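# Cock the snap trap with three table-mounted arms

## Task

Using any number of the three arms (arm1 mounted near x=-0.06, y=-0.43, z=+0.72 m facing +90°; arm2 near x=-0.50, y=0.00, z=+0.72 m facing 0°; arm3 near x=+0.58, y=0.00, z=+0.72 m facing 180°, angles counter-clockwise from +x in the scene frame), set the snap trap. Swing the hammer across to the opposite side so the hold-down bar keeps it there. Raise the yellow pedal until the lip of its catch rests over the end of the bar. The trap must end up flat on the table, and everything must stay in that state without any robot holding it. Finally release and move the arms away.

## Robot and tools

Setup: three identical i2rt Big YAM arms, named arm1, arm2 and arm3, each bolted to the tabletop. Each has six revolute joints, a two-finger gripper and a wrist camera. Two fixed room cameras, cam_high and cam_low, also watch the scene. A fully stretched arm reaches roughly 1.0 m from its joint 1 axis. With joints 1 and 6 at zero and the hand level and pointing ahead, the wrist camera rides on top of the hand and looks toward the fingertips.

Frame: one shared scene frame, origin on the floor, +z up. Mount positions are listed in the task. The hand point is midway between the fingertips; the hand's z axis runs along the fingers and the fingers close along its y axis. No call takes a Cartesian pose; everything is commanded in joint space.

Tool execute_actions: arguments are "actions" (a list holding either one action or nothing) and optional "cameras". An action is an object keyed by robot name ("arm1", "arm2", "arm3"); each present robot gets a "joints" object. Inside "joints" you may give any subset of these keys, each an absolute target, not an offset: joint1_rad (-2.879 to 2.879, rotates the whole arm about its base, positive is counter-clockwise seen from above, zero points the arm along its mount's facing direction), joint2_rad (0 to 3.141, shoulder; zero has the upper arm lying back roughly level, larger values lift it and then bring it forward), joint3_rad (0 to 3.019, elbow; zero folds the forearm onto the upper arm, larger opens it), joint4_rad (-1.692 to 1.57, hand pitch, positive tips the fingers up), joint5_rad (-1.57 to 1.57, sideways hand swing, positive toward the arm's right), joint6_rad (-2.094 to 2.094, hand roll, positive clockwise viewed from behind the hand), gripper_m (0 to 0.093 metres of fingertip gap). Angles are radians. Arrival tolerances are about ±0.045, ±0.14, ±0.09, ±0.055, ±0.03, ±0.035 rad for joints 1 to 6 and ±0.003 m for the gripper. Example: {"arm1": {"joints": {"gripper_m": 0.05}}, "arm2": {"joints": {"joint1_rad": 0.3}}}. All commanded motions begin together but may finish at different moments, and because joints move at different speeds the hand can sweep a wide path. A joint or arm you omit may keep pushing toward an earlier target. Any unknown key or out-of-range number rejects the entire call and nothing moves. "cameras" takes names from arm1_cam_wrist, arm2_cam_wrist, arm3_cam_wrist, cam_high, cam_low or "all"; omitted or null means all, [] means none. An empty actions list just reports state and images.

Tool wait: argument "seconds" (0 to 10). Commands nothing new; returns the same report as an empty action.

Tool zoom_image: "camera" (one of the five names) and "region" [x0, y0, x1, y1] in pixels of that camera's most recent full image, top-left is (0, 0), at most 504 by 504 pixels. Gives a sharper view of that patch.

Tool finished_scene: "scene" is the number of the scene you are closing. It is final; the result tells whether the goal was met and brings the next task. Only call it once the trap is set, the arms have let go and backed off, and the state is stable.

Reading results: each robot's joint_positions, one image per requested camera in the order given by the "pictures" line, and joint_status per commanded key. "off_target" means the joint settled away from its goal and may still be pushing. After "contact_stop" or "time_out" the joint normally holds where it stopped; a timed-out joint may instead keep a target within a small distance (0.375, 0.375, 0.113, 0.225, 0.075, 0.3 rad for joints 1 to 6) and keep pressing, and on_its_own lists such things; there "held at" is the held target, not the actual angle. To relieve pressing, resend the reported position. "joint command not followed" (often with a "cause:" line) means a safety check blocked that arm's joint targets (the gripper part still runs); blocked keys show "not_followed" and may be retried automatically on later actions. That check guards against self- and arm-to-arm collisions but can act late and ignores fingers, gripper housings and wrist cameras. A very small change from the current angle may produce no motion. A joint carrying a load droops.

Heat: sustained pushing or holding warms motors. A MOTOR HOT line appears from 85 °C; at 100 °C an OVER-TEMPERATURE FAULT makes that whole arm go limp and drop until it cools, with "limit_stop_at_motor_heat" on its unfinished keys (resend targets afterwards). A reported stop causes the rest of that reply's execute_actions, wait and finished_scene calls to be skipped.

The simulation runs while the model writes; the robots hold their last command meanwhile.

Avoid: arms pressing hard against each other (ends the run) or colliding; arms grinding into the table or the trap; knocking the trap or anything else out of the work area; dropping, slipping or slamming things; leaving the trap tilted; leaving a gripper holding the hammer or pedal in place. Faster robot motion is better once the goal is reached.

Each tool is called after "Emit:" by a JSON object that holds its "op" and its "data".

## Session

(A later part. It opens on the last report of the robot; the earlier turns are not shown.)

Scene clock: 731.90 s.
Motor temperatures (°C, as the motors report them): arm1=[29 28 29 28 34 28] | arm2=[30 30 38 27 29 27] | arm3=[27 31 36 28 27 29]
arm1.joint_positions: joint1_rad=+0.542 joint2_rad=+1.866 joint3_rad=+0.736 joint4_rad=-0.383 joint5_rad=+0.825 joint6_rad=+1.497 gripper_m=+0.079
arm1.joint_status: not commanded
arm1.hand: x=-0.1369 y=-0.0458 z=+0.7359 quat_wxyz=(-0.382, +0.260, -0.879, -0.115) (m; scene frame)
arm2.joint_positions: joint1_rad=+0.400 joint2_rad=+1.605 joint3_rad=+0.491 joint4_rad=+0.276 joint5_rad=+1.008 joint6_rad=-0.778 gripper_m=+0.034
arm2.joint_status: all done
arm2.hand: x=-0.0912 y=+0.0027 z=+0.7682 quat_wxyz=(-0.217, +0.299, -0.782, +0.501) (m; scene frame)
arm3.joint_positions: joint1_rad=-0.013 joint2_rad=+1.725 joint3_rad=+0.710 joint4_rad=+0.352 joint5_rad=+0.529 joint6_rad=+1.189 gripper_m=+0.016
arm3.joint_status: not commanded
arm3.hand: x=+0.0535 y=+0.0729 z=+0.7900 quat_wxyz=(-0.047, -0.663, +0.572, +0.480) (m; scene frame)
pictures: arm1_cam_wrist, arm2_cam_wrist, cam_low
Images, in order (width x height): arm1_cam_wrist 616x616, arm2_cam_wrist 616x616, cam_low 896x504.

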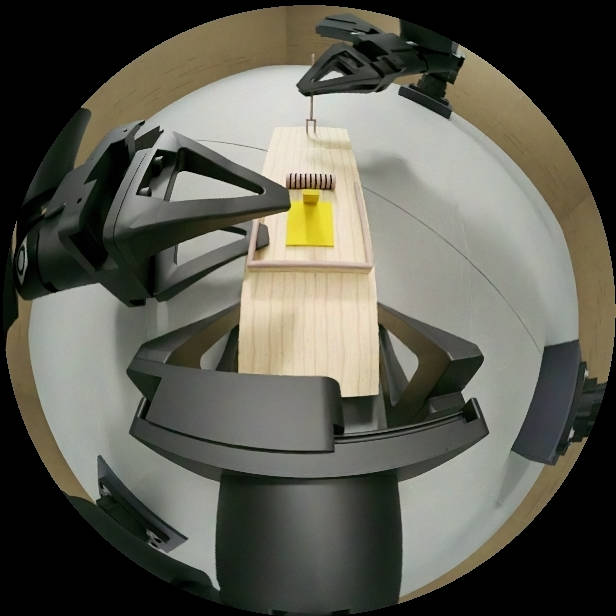

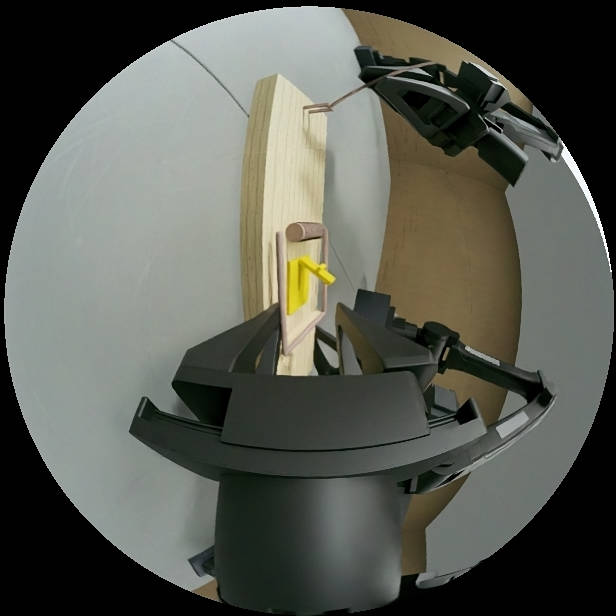

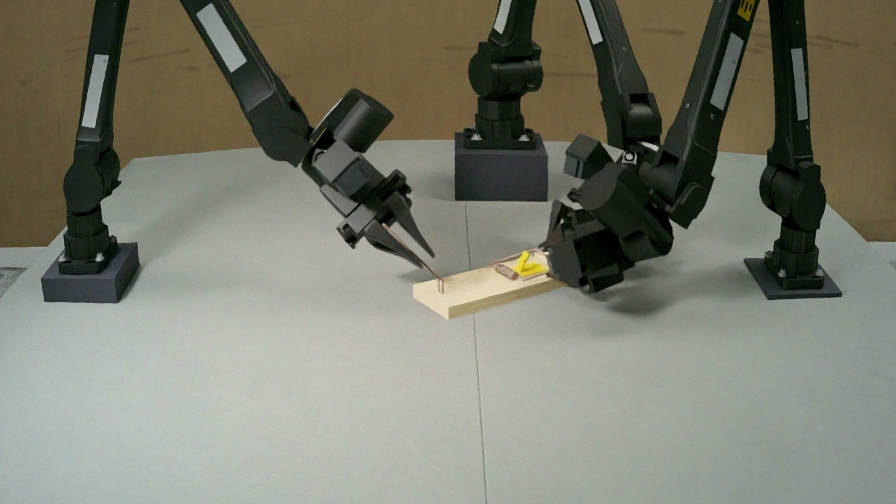

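Emit:
{"op": "execute_actions", "data": {"actions": [{"arm2":{"joints":{"joint1_rad":0.383,"joint2_rad":1.42,"joint3_rad":0.557}}}]}}

Emit:
{"op": "zoom_image", "data": {"camera": "arm1_cam_wrist", "region": [170, 100, 420, 300]}}

Emit:
{"op": "zoom_image", "data": {"camera": "arm2_cam_wrist", "region": [200, 180, 400, 380]}}

Emit:
{"op": "zoom_image", "data": {"camera": "cam_low", "region": [360, 180, 640, 330]}}

Scene clock: 760.07 s.
Motor temperatures (°C, as the motors report them): arm1=[29 28 29 28 35 28] | arm2=[30 30 38 27 30 27] | arm3=[27 31 36 28 27 29]
arm1.joint_positions: joint1_rad=+0.543 joint2_rad=+1.868 joint3_rad=+0.736 joint4_rad=-0.383 joint5_rad=+0.843 joint6_rad=+1.514 gripper_m=+0.079
arm1.joint_status: not commanded
arm1.hand: x=-0.1353 y=-0.0452 z=+0.7375 quat_wxyz=(-0.390, +0.252, -0.878, -0.119) (m; scene frame)
arm2.joint_positions: joint1_rad=+0.400 joint2_rad=+1.490 joint3_rad=+0.493 joint4_rad=+0.251 joint5_rad=+0.997 joint6_rad=-0.782 gripper_m=+0.034
arm2.joint_status: all done
arm2.hand: x=-0.0848 y=+0.0059 z=+0.8067 quat_wxyz=(-0.256, +0.278, -0.781, +0.497) (m; scene frame)
arm3.joint_positions: joint1_rad=-0.013 joint2_rad=+1.725 joint3_rad=+0.710 joint4_rad=+0.352 joint5_rad=+0.529 joint6_rad=+1.189 gripper_m=+0.016
arm3.joint_status: not commanded
arm3.hand: x=+0.0535 y=+0.0729 z=+0.7900 quat_wxyz=(-0.047, -0.663, +0.572, +0.480) (m; scene frame)
pictures: arm1_cam_wrist, arm2_cam_wrist, arm3_cam_wrist, cam_high, cam_low
Images, in order (width x height): arm1_cam_wrist 616x616, arm2_cam_wrist 616x616, arm3_cam_wrist 616x616, cam_high 896x504, cam_low 896x504.

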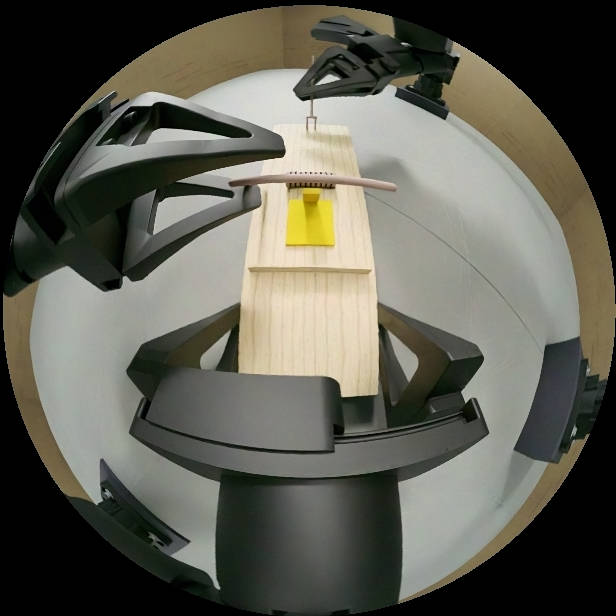

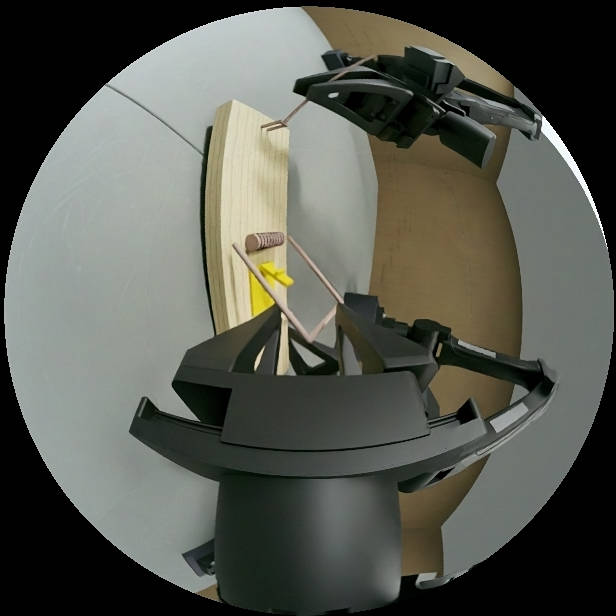

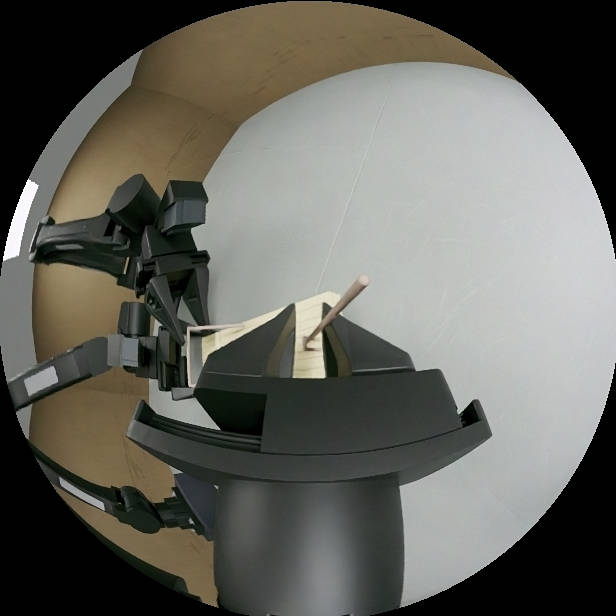

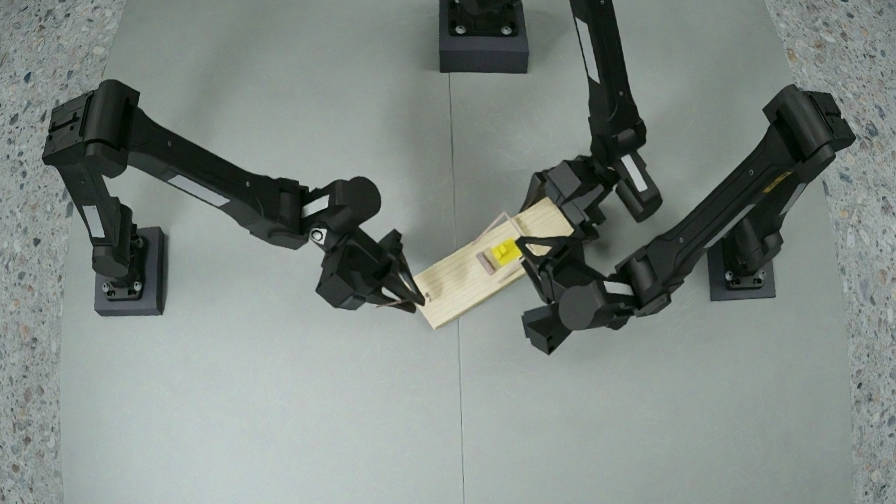

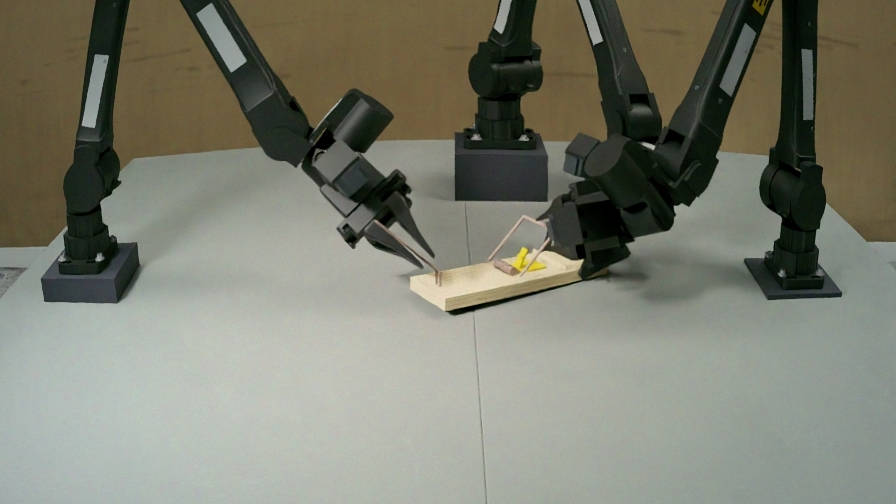

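Region (170, 100, 420, 300) of arm1_cam_wrist's 616x616 image, scaled by 2.016, with more detail than that image has; it fills the top 403 rows of this view, and the rest is white.

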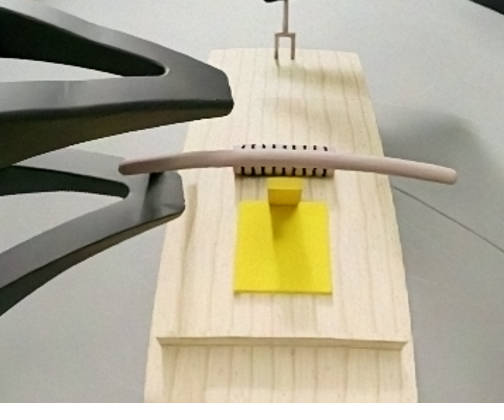

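Region (200, 180, 400, 380) of arm2_cam_wrist's 616x616 image, scaled by 2.520, with more detail than that image has.

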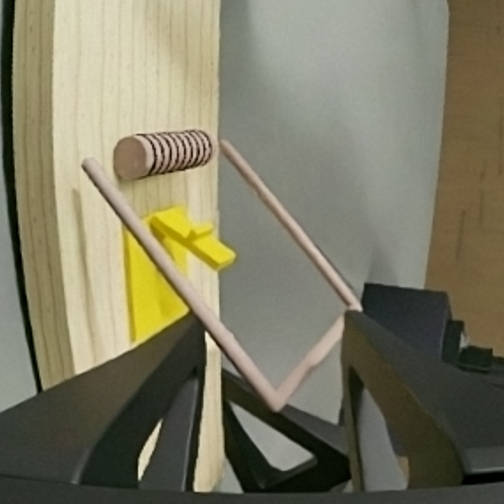

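Region (360, 180, 640, 330) of cam_low's 896x504 image, scaled by 1.800, with more detail than that image has; it fills the top 270 rows of this view, and the rest is white.

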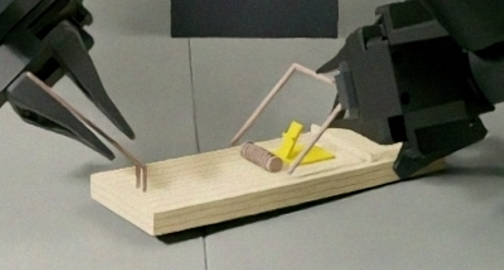

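Emit:
{"op": "execute_actions", "data": {"actions": [{"arm2":{"joints":{"joint1_rad":0.402,"joint2_rad":1.582,"joint3_rad":0.704}}}]}}

Emit:
{"op": "zoom_image", "data": {"camera": "arm1_cam_wrist", "region": [170, 40, 420, 240]}}

Emit:
{"op": "zoom_image", "data": {"camera": "arm2_cam_wrist", "region": [180, 140, 420, 380]}}

Emit:
{"op": "zoom_image", "data": {"camera": "cam_low", "region": [360, 180, 640, 330]}}

Scene clock: 787.77 s.
Motor temperatures (°C, as the motors report them): arm1=[29 28 29 28 40 29] | arm2=[30 31 42 28 32 27] | arm3=[27 31 36 28 27 29]
arm1.joint_positions: joint1_rad=+0.521 joint2_rad=+1.873 joint3_rad=+0.737 joint4_rad=-0.384 joint5_rad=+0.860 joint6_rad=+1.522 gripper_m=+0.079
arm1.joint_status: not commanded
arm1.hand: x=-0.1248 y=-0.0436 z=+0.7379 quat_wxyz=(-0.399, +0.239, -0.878, -0.116) (m; scene frame)
arm2.joint_positions: joint1_rad=+0.400 joint2_rad=+1.624 joint3_rad=+0.574 joint4_rad=+0.239 joint5_rad=+1.001 joint6_rad=-0.788 gripper_m=+0.034
arm2.joint_status: joint3_rad time_out (moved +0.081 of +0.211); the others done
arm2.on_its_own: joint3_rad reads +0.574 and still pushes toward +0.687 since a time_out
arm2.hand: x=-0.0608 y=+0.0150 z=+0.7809 quat_wxyz=(-0.227, +0.297, -0.781, +0.500) (m; scene frame)
arm3.joint_positions: joint1_rad=-0.013 joint2_rad=+1.725 joint3_rad=+0.710 joint4_rad=+0.352 joint5_rad=+0.529 joint6_rad=+1.188 gripper_m=+0.016
arm3.joint_status: not commanded
arm3.hand: x=+0.0535 y=+0.0729 z=+0.7900 quat_wxyz=(-0.047, -0.664, +0.572, +0.480) (m; scene frame)
pictures: arm1_cam_wrist, arm2_cam_wrist, arm3_cam_wrist, cam_high, cam_low
Images, in order (width x height): arm1_cam_wrist 616x616, arm2_cam_wrist 616x616, arm3_cam_wrist 616x616, cam_high 896x504, cam_low 896x504.

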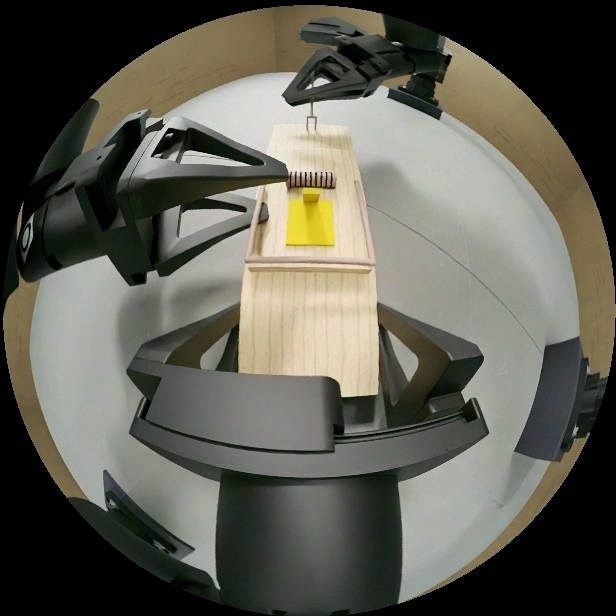

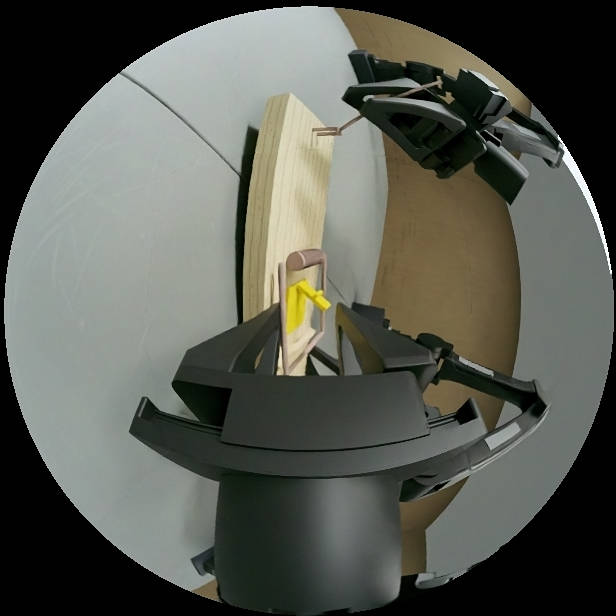

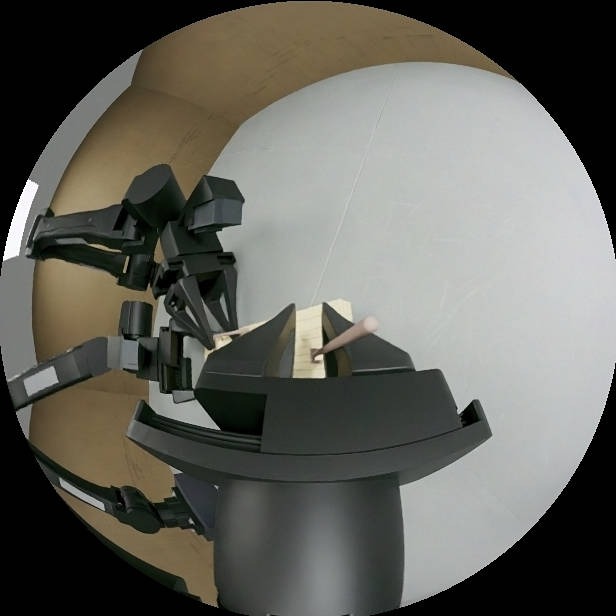

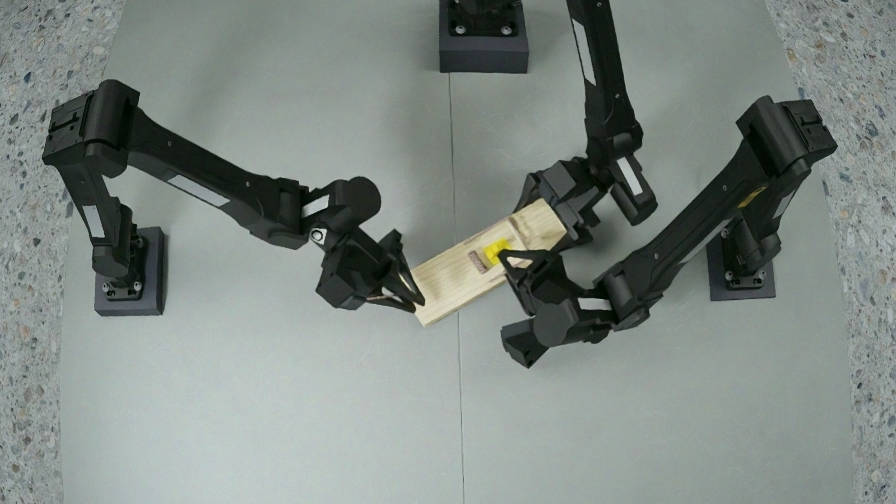

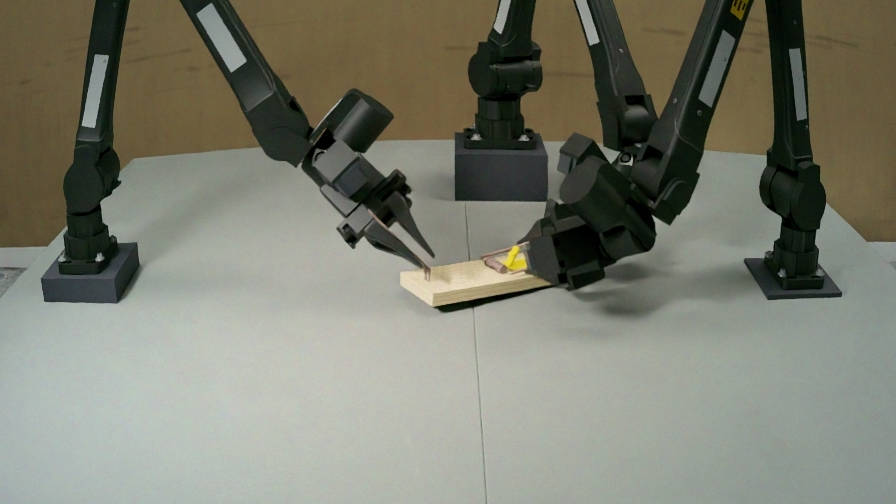

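Region (170, 40, 420, 240) of arm1_cam_wrist's 616x616 image, scaled by 2.016, with more detail than that image has; it fills the top 403 rows of this view, and the rest is white.

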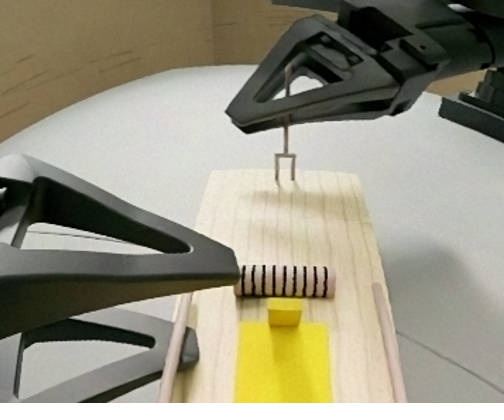

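Region (180, 140, 420, 380) of arm2_cam_wrist's 616x616 image, scaled by 2.100, with more detail than that image has.

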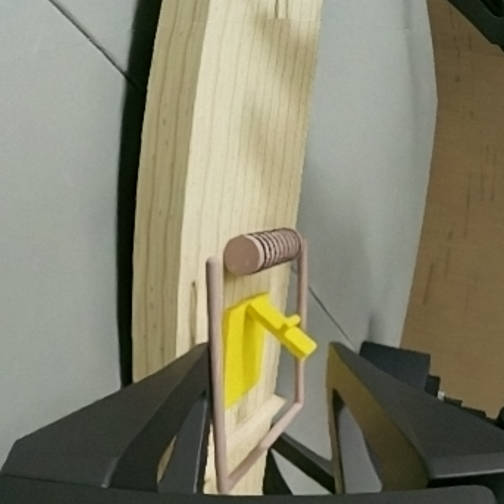

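Region (360, 180, 640, 330) of cam_low's 896x504 image, scaled by 1.800, with more detail than that image has; it fills the top 270 rows of this view, and the rest is white.

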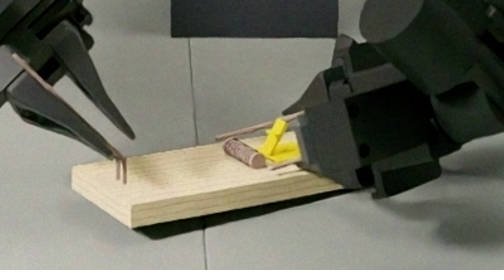

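Emit:
{"op": "execute_actions", "data": {"actions": [{"arm2":{"joints":{"joint1_rad":0.362,"joint3_rad":0.522}}}]}}

Emit:
{"op": "zoom_image", "data": {"camera": "arm1_cam_wrist", "region": [170, 60, 420, 300]}}

Emit:
{"op": "zoom_image", "data": {"camera": "cam_low", "region": [360, 180, 640, 330]}}

Scene clock: 833.87 s.
Motor temperatures (°C, as the motors report them): arm1=[30 27 29 28 49 29] | arm2=[30 31 47 28 32 27] | arm3=[27 31 36 28 27 29]
arm1.joint_positions: joint1_rad=+0.540 joint2_rad=+1.873 joint3_rad=+0.737 joint4_rad=-0.387 joint5_rad=+0.843 joint6_rad=+1.512 gripper_m=+0.079
arm1.joint_status: not commanded
arm1.hand: x=-0.1333 y=-0.0463 z=+0.7358 quat_wxyz=(-0.391, +0.253, -0.877, -0.114) (m; scene frame)
arm2.joint_positions: joint1_rad=+0.397 joint2_rad=+1.624 joint3_rad=+0.532 joint4_rad=+0.273 joint5_rad=+0.980 joint6_rad=-0.784 gripper_m=+0.034
arm2.joint_status: all done
arm2.hand: x=-0.0736 y=+0.0110 z=+0.7700 quat_wxyz=(-0.228, +0.302, -0.784, +0.492) (m; scene frame)
arm3.joint_positions: joint1_rad=-0.013 joint2_rad=+1.725 joint3_rad=+0.710 joint4_rad=+0.352 joint5_rad=+0.529 joint6_rad=+1.188 gripper_m=+0.016
arm3.joint_status: not commanded
arm3.hand: x=+0.0535 y=+0.0729 z=+0.7900 quat_wxyz=(-0.047, -0.664, +0.572, +0.480) (m; scene frame)
pictures: arm1_cam_wrist, arm2_cam_wrist, arm3_cam_wrist, cam_high, cam_low
Images, in order (width x height): arm1_cam_wrist 616x616, arm2_cam_wrist 616x616, arm3_cam_wrist 616x616, cam_high 896x504, cam_low 896x504.

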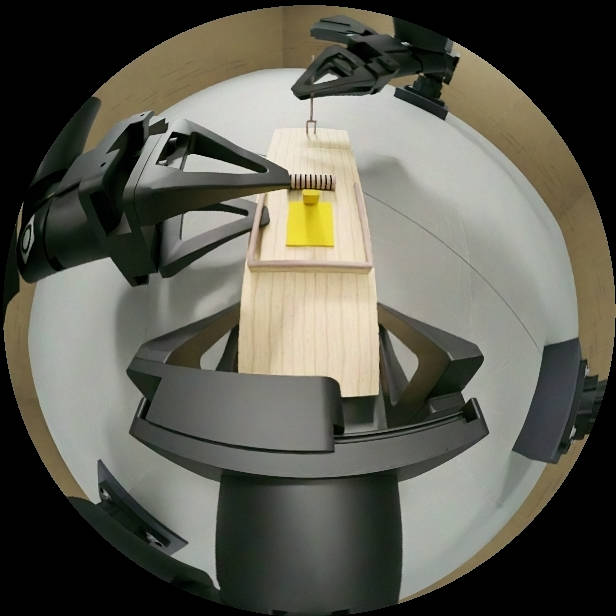

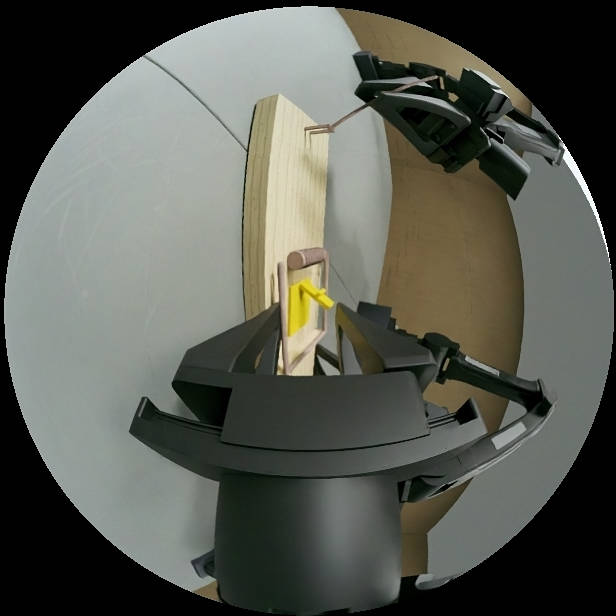

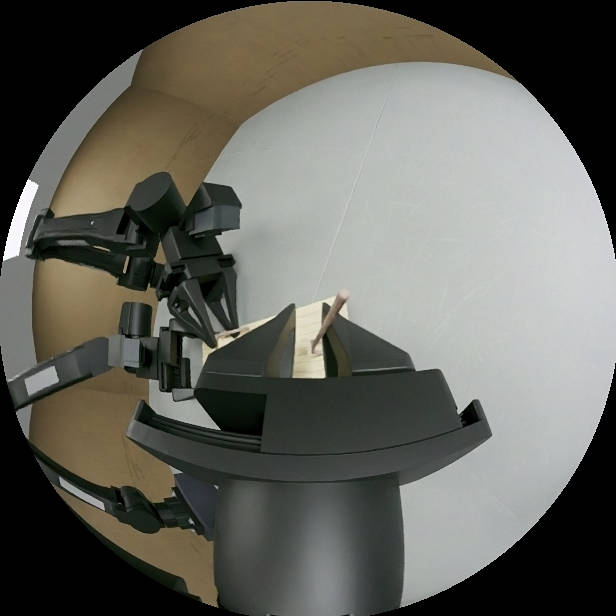

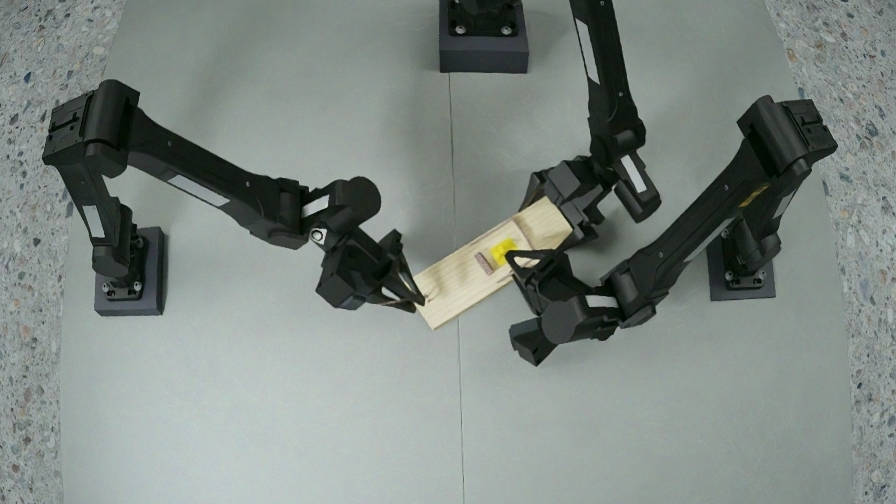

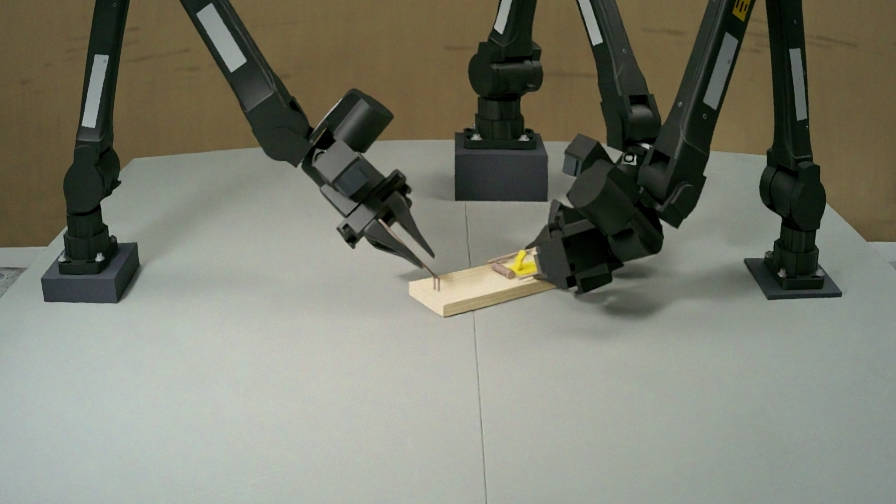

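Region (170, 60, 420, 300) of arm1_cam_wrist's 616x616 image, scaled by 2.016, with more detail than that image has; it fills the top 484 rows of this view, and the rest is white.

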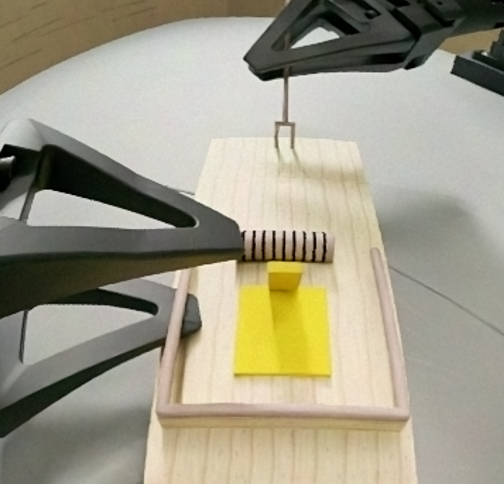

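Region (360, 180, 640, 330) of cam_low's 896x504 image, scaled by 1.800, with more detail than that image has; it fills the top 270 rows of this view, and the rest is white.

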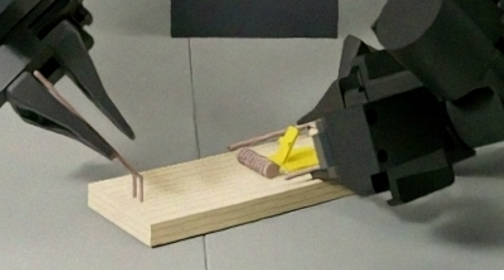

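Emit:
{"op": "execute_actions", "data": {"actions": [{"arm1":{"joints":{"joint1_rad":0.535}},"arm2":{"joints":{"joint3_rad":0.49}}}], "cameras": ["arm1_cam_wrist","arm2_cam_wrist","cam_low"]}}

Emit:
{"op": "zoom_image", "data": {"camera": "arm1_cam_wrist", "region": [170, 60, 420, 300]}}

Scene clock: 844.50 s.
Motor temperatures (°C, as the motors report them): arm1=[30 27 29 28 46 29] | arm2=[30 31 43 28 34 27] | arm3=[27 31 36 28 27 29]
arm1.joint_positions: joint1_rad=+0.540 joint2_rad=+1.871 joint3_rad=+0.737 joint4_rad=-0.387 joint5_rad=+0.838 joint6_rad=+1.509 gripper_m=+0.079
arm1.joint_status: all done
arm1.hand: x=-0.1341 y=-0.0462 z=+0.7359 quat_wxyz=(-0.389, +0.255, -0.878, -0.114) (m; scene frame)
arm2.joint_positions: joint1_rad=+0.397 joint2_rad=+1.619 joint3_rad=+0.521 joint4_rad=+0.288 joint5_rad=+0.973 joint6_rad=-0.782 gripper_m=+0.034
arm2.joint_status: all done
arm2.hand: x=-0.0759 y=+0.0108 z=+0.7695 quat_wxyz=(-0.233, +0.300, -0.785, +0.489) (m; scene frame)
arm3.joint_positions: joint1_rad=-0.013 joint2_rad=+1.725 joint3_rad=+0.710 joint4_rad=+0.352 joint5_rad=+0.529 joint6_rad=+1.188 gripper_m=+0.016
arm3.joint_status: not commanded
arm3.hand: x=+0.0535 y=+0.0729 z=+0.7900 quat_wxyz=(-0.047, -0.664, +0.572, +0.480) (m; scene frame)
pictures: arm1_cam_wrist, arm2_cam_wrist, cam_low
Images, in order (width x height): arm1_cam_wrist 616x616, arm2_cam_wrist 616x616, cam_low 896x504.

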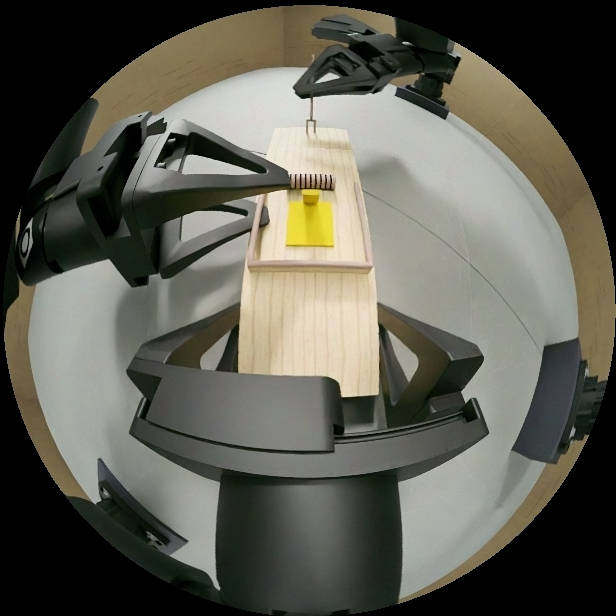

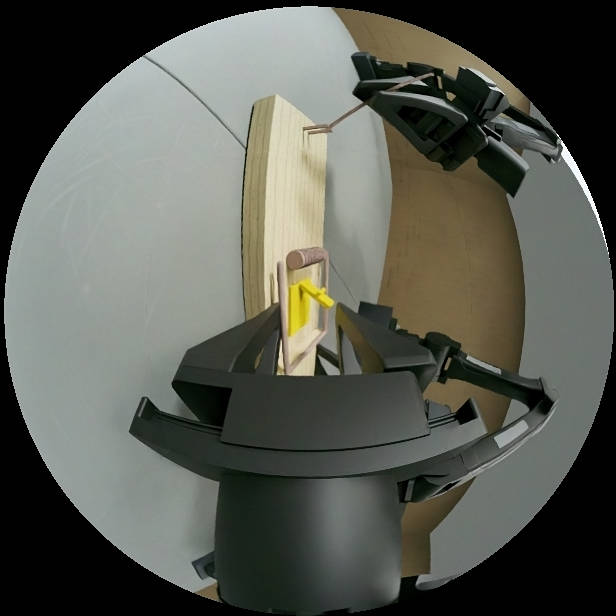

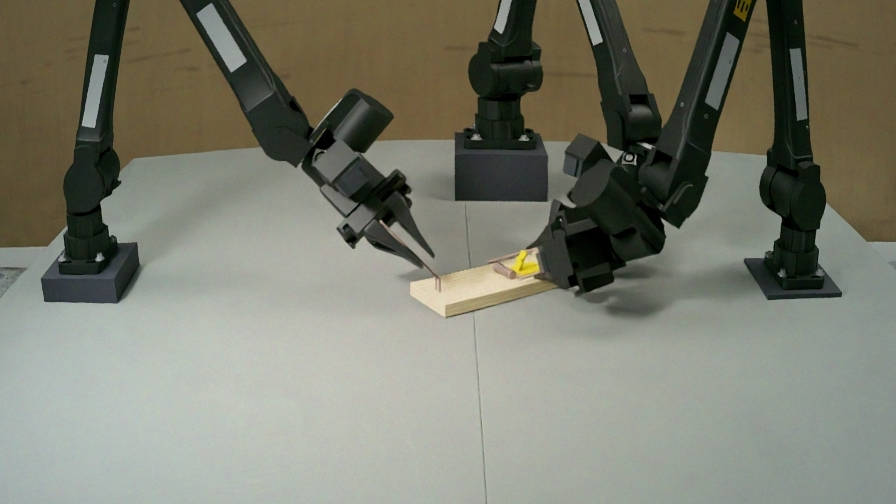

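Region (170, 60, 420, 300) of arm1_cam_wrist's 616x616 image, scaled by 2.016, with more detail than that image has; it fills the top 484 rows of this view, and the rest is white.

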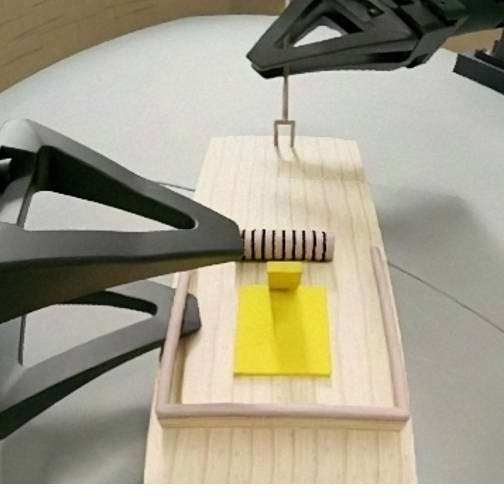

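Emit:
{"op": "execute_actions", "data": {"actions": [{"arm2":{"joints":{"joint1_rad":0.42}}}], "cameras": ["arm1_cam_wrist","arm2_cam_wrist"]}}

Emit:
{"op": "zoom_image", "data": {"camera": "arm1_cam_wrist", "region": [170, 60, 420, 300]}}

Scene clock: 852.10 s.
Motor temperatures (°C, as the motors report them): arm1=[30 27 29 28 45 29] | arm2=[30 31 41 28 36 27] | arm3=[27 31 36 28 27 29]
arm1.joint_positions: joint1_rad=+0.540 joint2_rad=+1.870 joint3_rad=+0.739 joint4_rad=-0.387 joint5_rad=+0.830 joint6_rad=+1.502 gripper_m=+0.079
arm1.joint_status: not commanded
arm1.hand: x=-0.1356 y=-0.0454 z=+0.7355 quat_wxyz=(-0.385, +0.258, -0.879, -0.113) (m; scene frame)
arm2.joint_positions: joint1_rad=+0.415 joint2_rad=+1.606 joint3_rad=+0.488 joint4_rad=+0.288 joint5_rad=+1.018 joint6_rad=-0.782 gripper_m=+0.034
arm2.joint_status: all done
arm2.hand: x=-0.0915 y=+0.0079 z=+0.7699 quat_wxyz=(-0.222, +0.301, -0.778, +0.504) (m; scene frame)
arm3.joint_positions: joint1_rad=-0.013 joint2_rad=+1.725 joint3_rad=+0.710 joint4_rad=+0.352 joint5_rad=+0.529 joint6_rad=+1.188 gripper_m=+0.016
arm3.joint_status: not commanded
arm3.hand: x=+0.0535 y=+0.0729 z=+0.7900 quat_wxyz=(-0.047, -0.664, +0.572, +0.480) (m; scene frame)
pictures: arm1_cam_wrist, arm2_cam_wrist
Images, in order (width x height): arm1_cam_wrist 616x616, arm2_cam_wrist 616x616.

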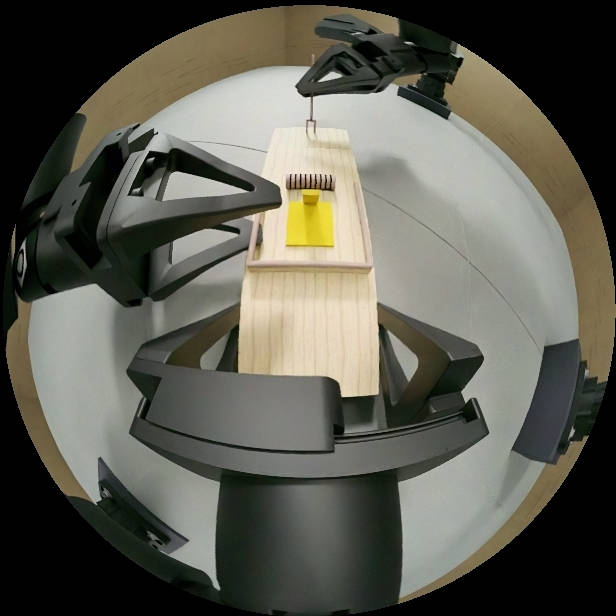

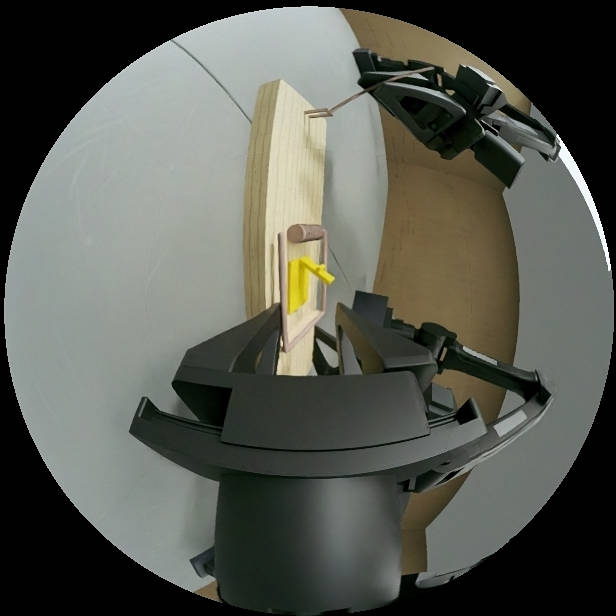

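Region (170, 60, 420, 300) of arm1_cam_wrist's 616x616 image, scaled by 2.016, with more detail than that image has; it fills the top 484 rows of this view, and the rest is white.

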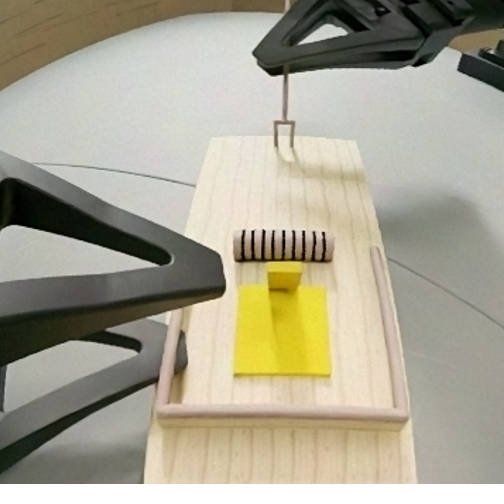

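Emit:
{"op": "execute_actions", "data": {"actions": [{"arm2":{"joints":{"joint1_rad":0.365,"joint2_rad":1.576,"joint3_rad":0.476}}}], "cameras": ["arm1_cam_wrist","arm2_cam_wrist"]}}

Emit:
{"op": "zoom_image", "data": {"camera": "arm1_cam_wrist", "region": [170, 60, 420, 300]}}

Scene clock: 863.80 s.
Motor temperatures (°C, as the motors report them): arm1=[29 27 29 28 43 29] | arm2=[30 31 40 27 33 27] | arm3=[27 31 36 28 27 29]
arm1.joint_positions: joint1_rad=+0.540 joint2_rad=+1.870 joint3_rad=+0.739 joint4_rad=-0.387 joint5_rad=+0.830 joint6_rad=+1.503 gripper_m=+0.079
arm1.joint_status: not commanded
arm1.hand: x=-0.1356 y=-0.0454 z=+0.7355 quat_wxyz=(-0.385, +0.257, -0.879, -0.114) (m; scene frame)
arm2.joint_positions: joint1_rad=+0.396 joint2_rad=+1.599 joint3_rad=+0.477 joint4_rad=+0.288 joint5_rad=+1.011 joint6_rad=-0.782 gripper_m=+0.034
arm2.joint_status: all done
arm2.hand: x=-0.0953 y=-0.0006 z=+0.7683 quat_wxyz=(-0.217, +0.297, -0.782, +0.503) (m; scene frame)
arm3.joint_positions: joint1_rad=-0.013 joint2_rad=+1.725 joint3_rad=+0.710 joint4_rad=+0.352 joint5_rad=+0.529 joint6_rad=+1.188 gripper_m=+0.016
arm3.joint_status: not commanded
arm3.hand: x=+0.0535 y=+0.0729 z=+0.7900 quat_wxyz=(-0.047, -0.664, +0.572, +0.480) (m; scene frame)
pictures: arm1_cam_wrist, arm2_cam_wrist
Images, in order (width x height): arm1_cam_wrist 616x616, arm2_cam_wrist 616x616.

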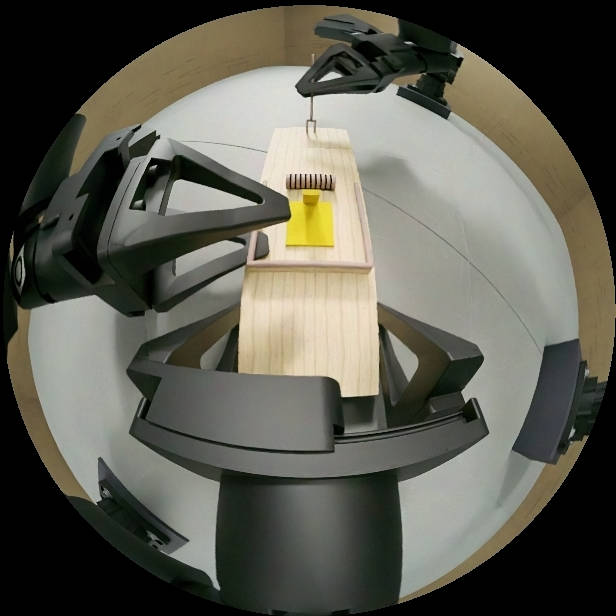

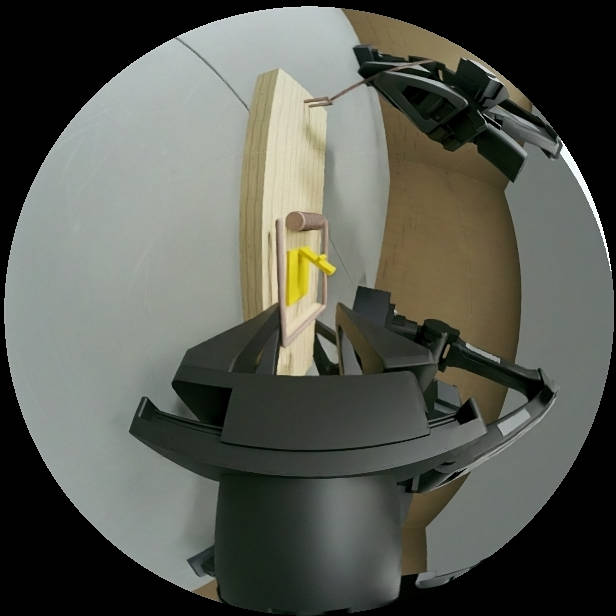

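Region (170, 60, 420, 300) of arm1_cam_wrist's 616x616 image, scaled by 2.016, with more detail than that image has; it fills the top 484 rows of this view, and the rest is white.

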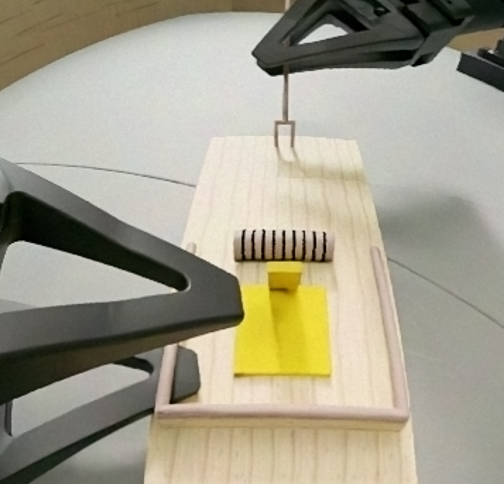

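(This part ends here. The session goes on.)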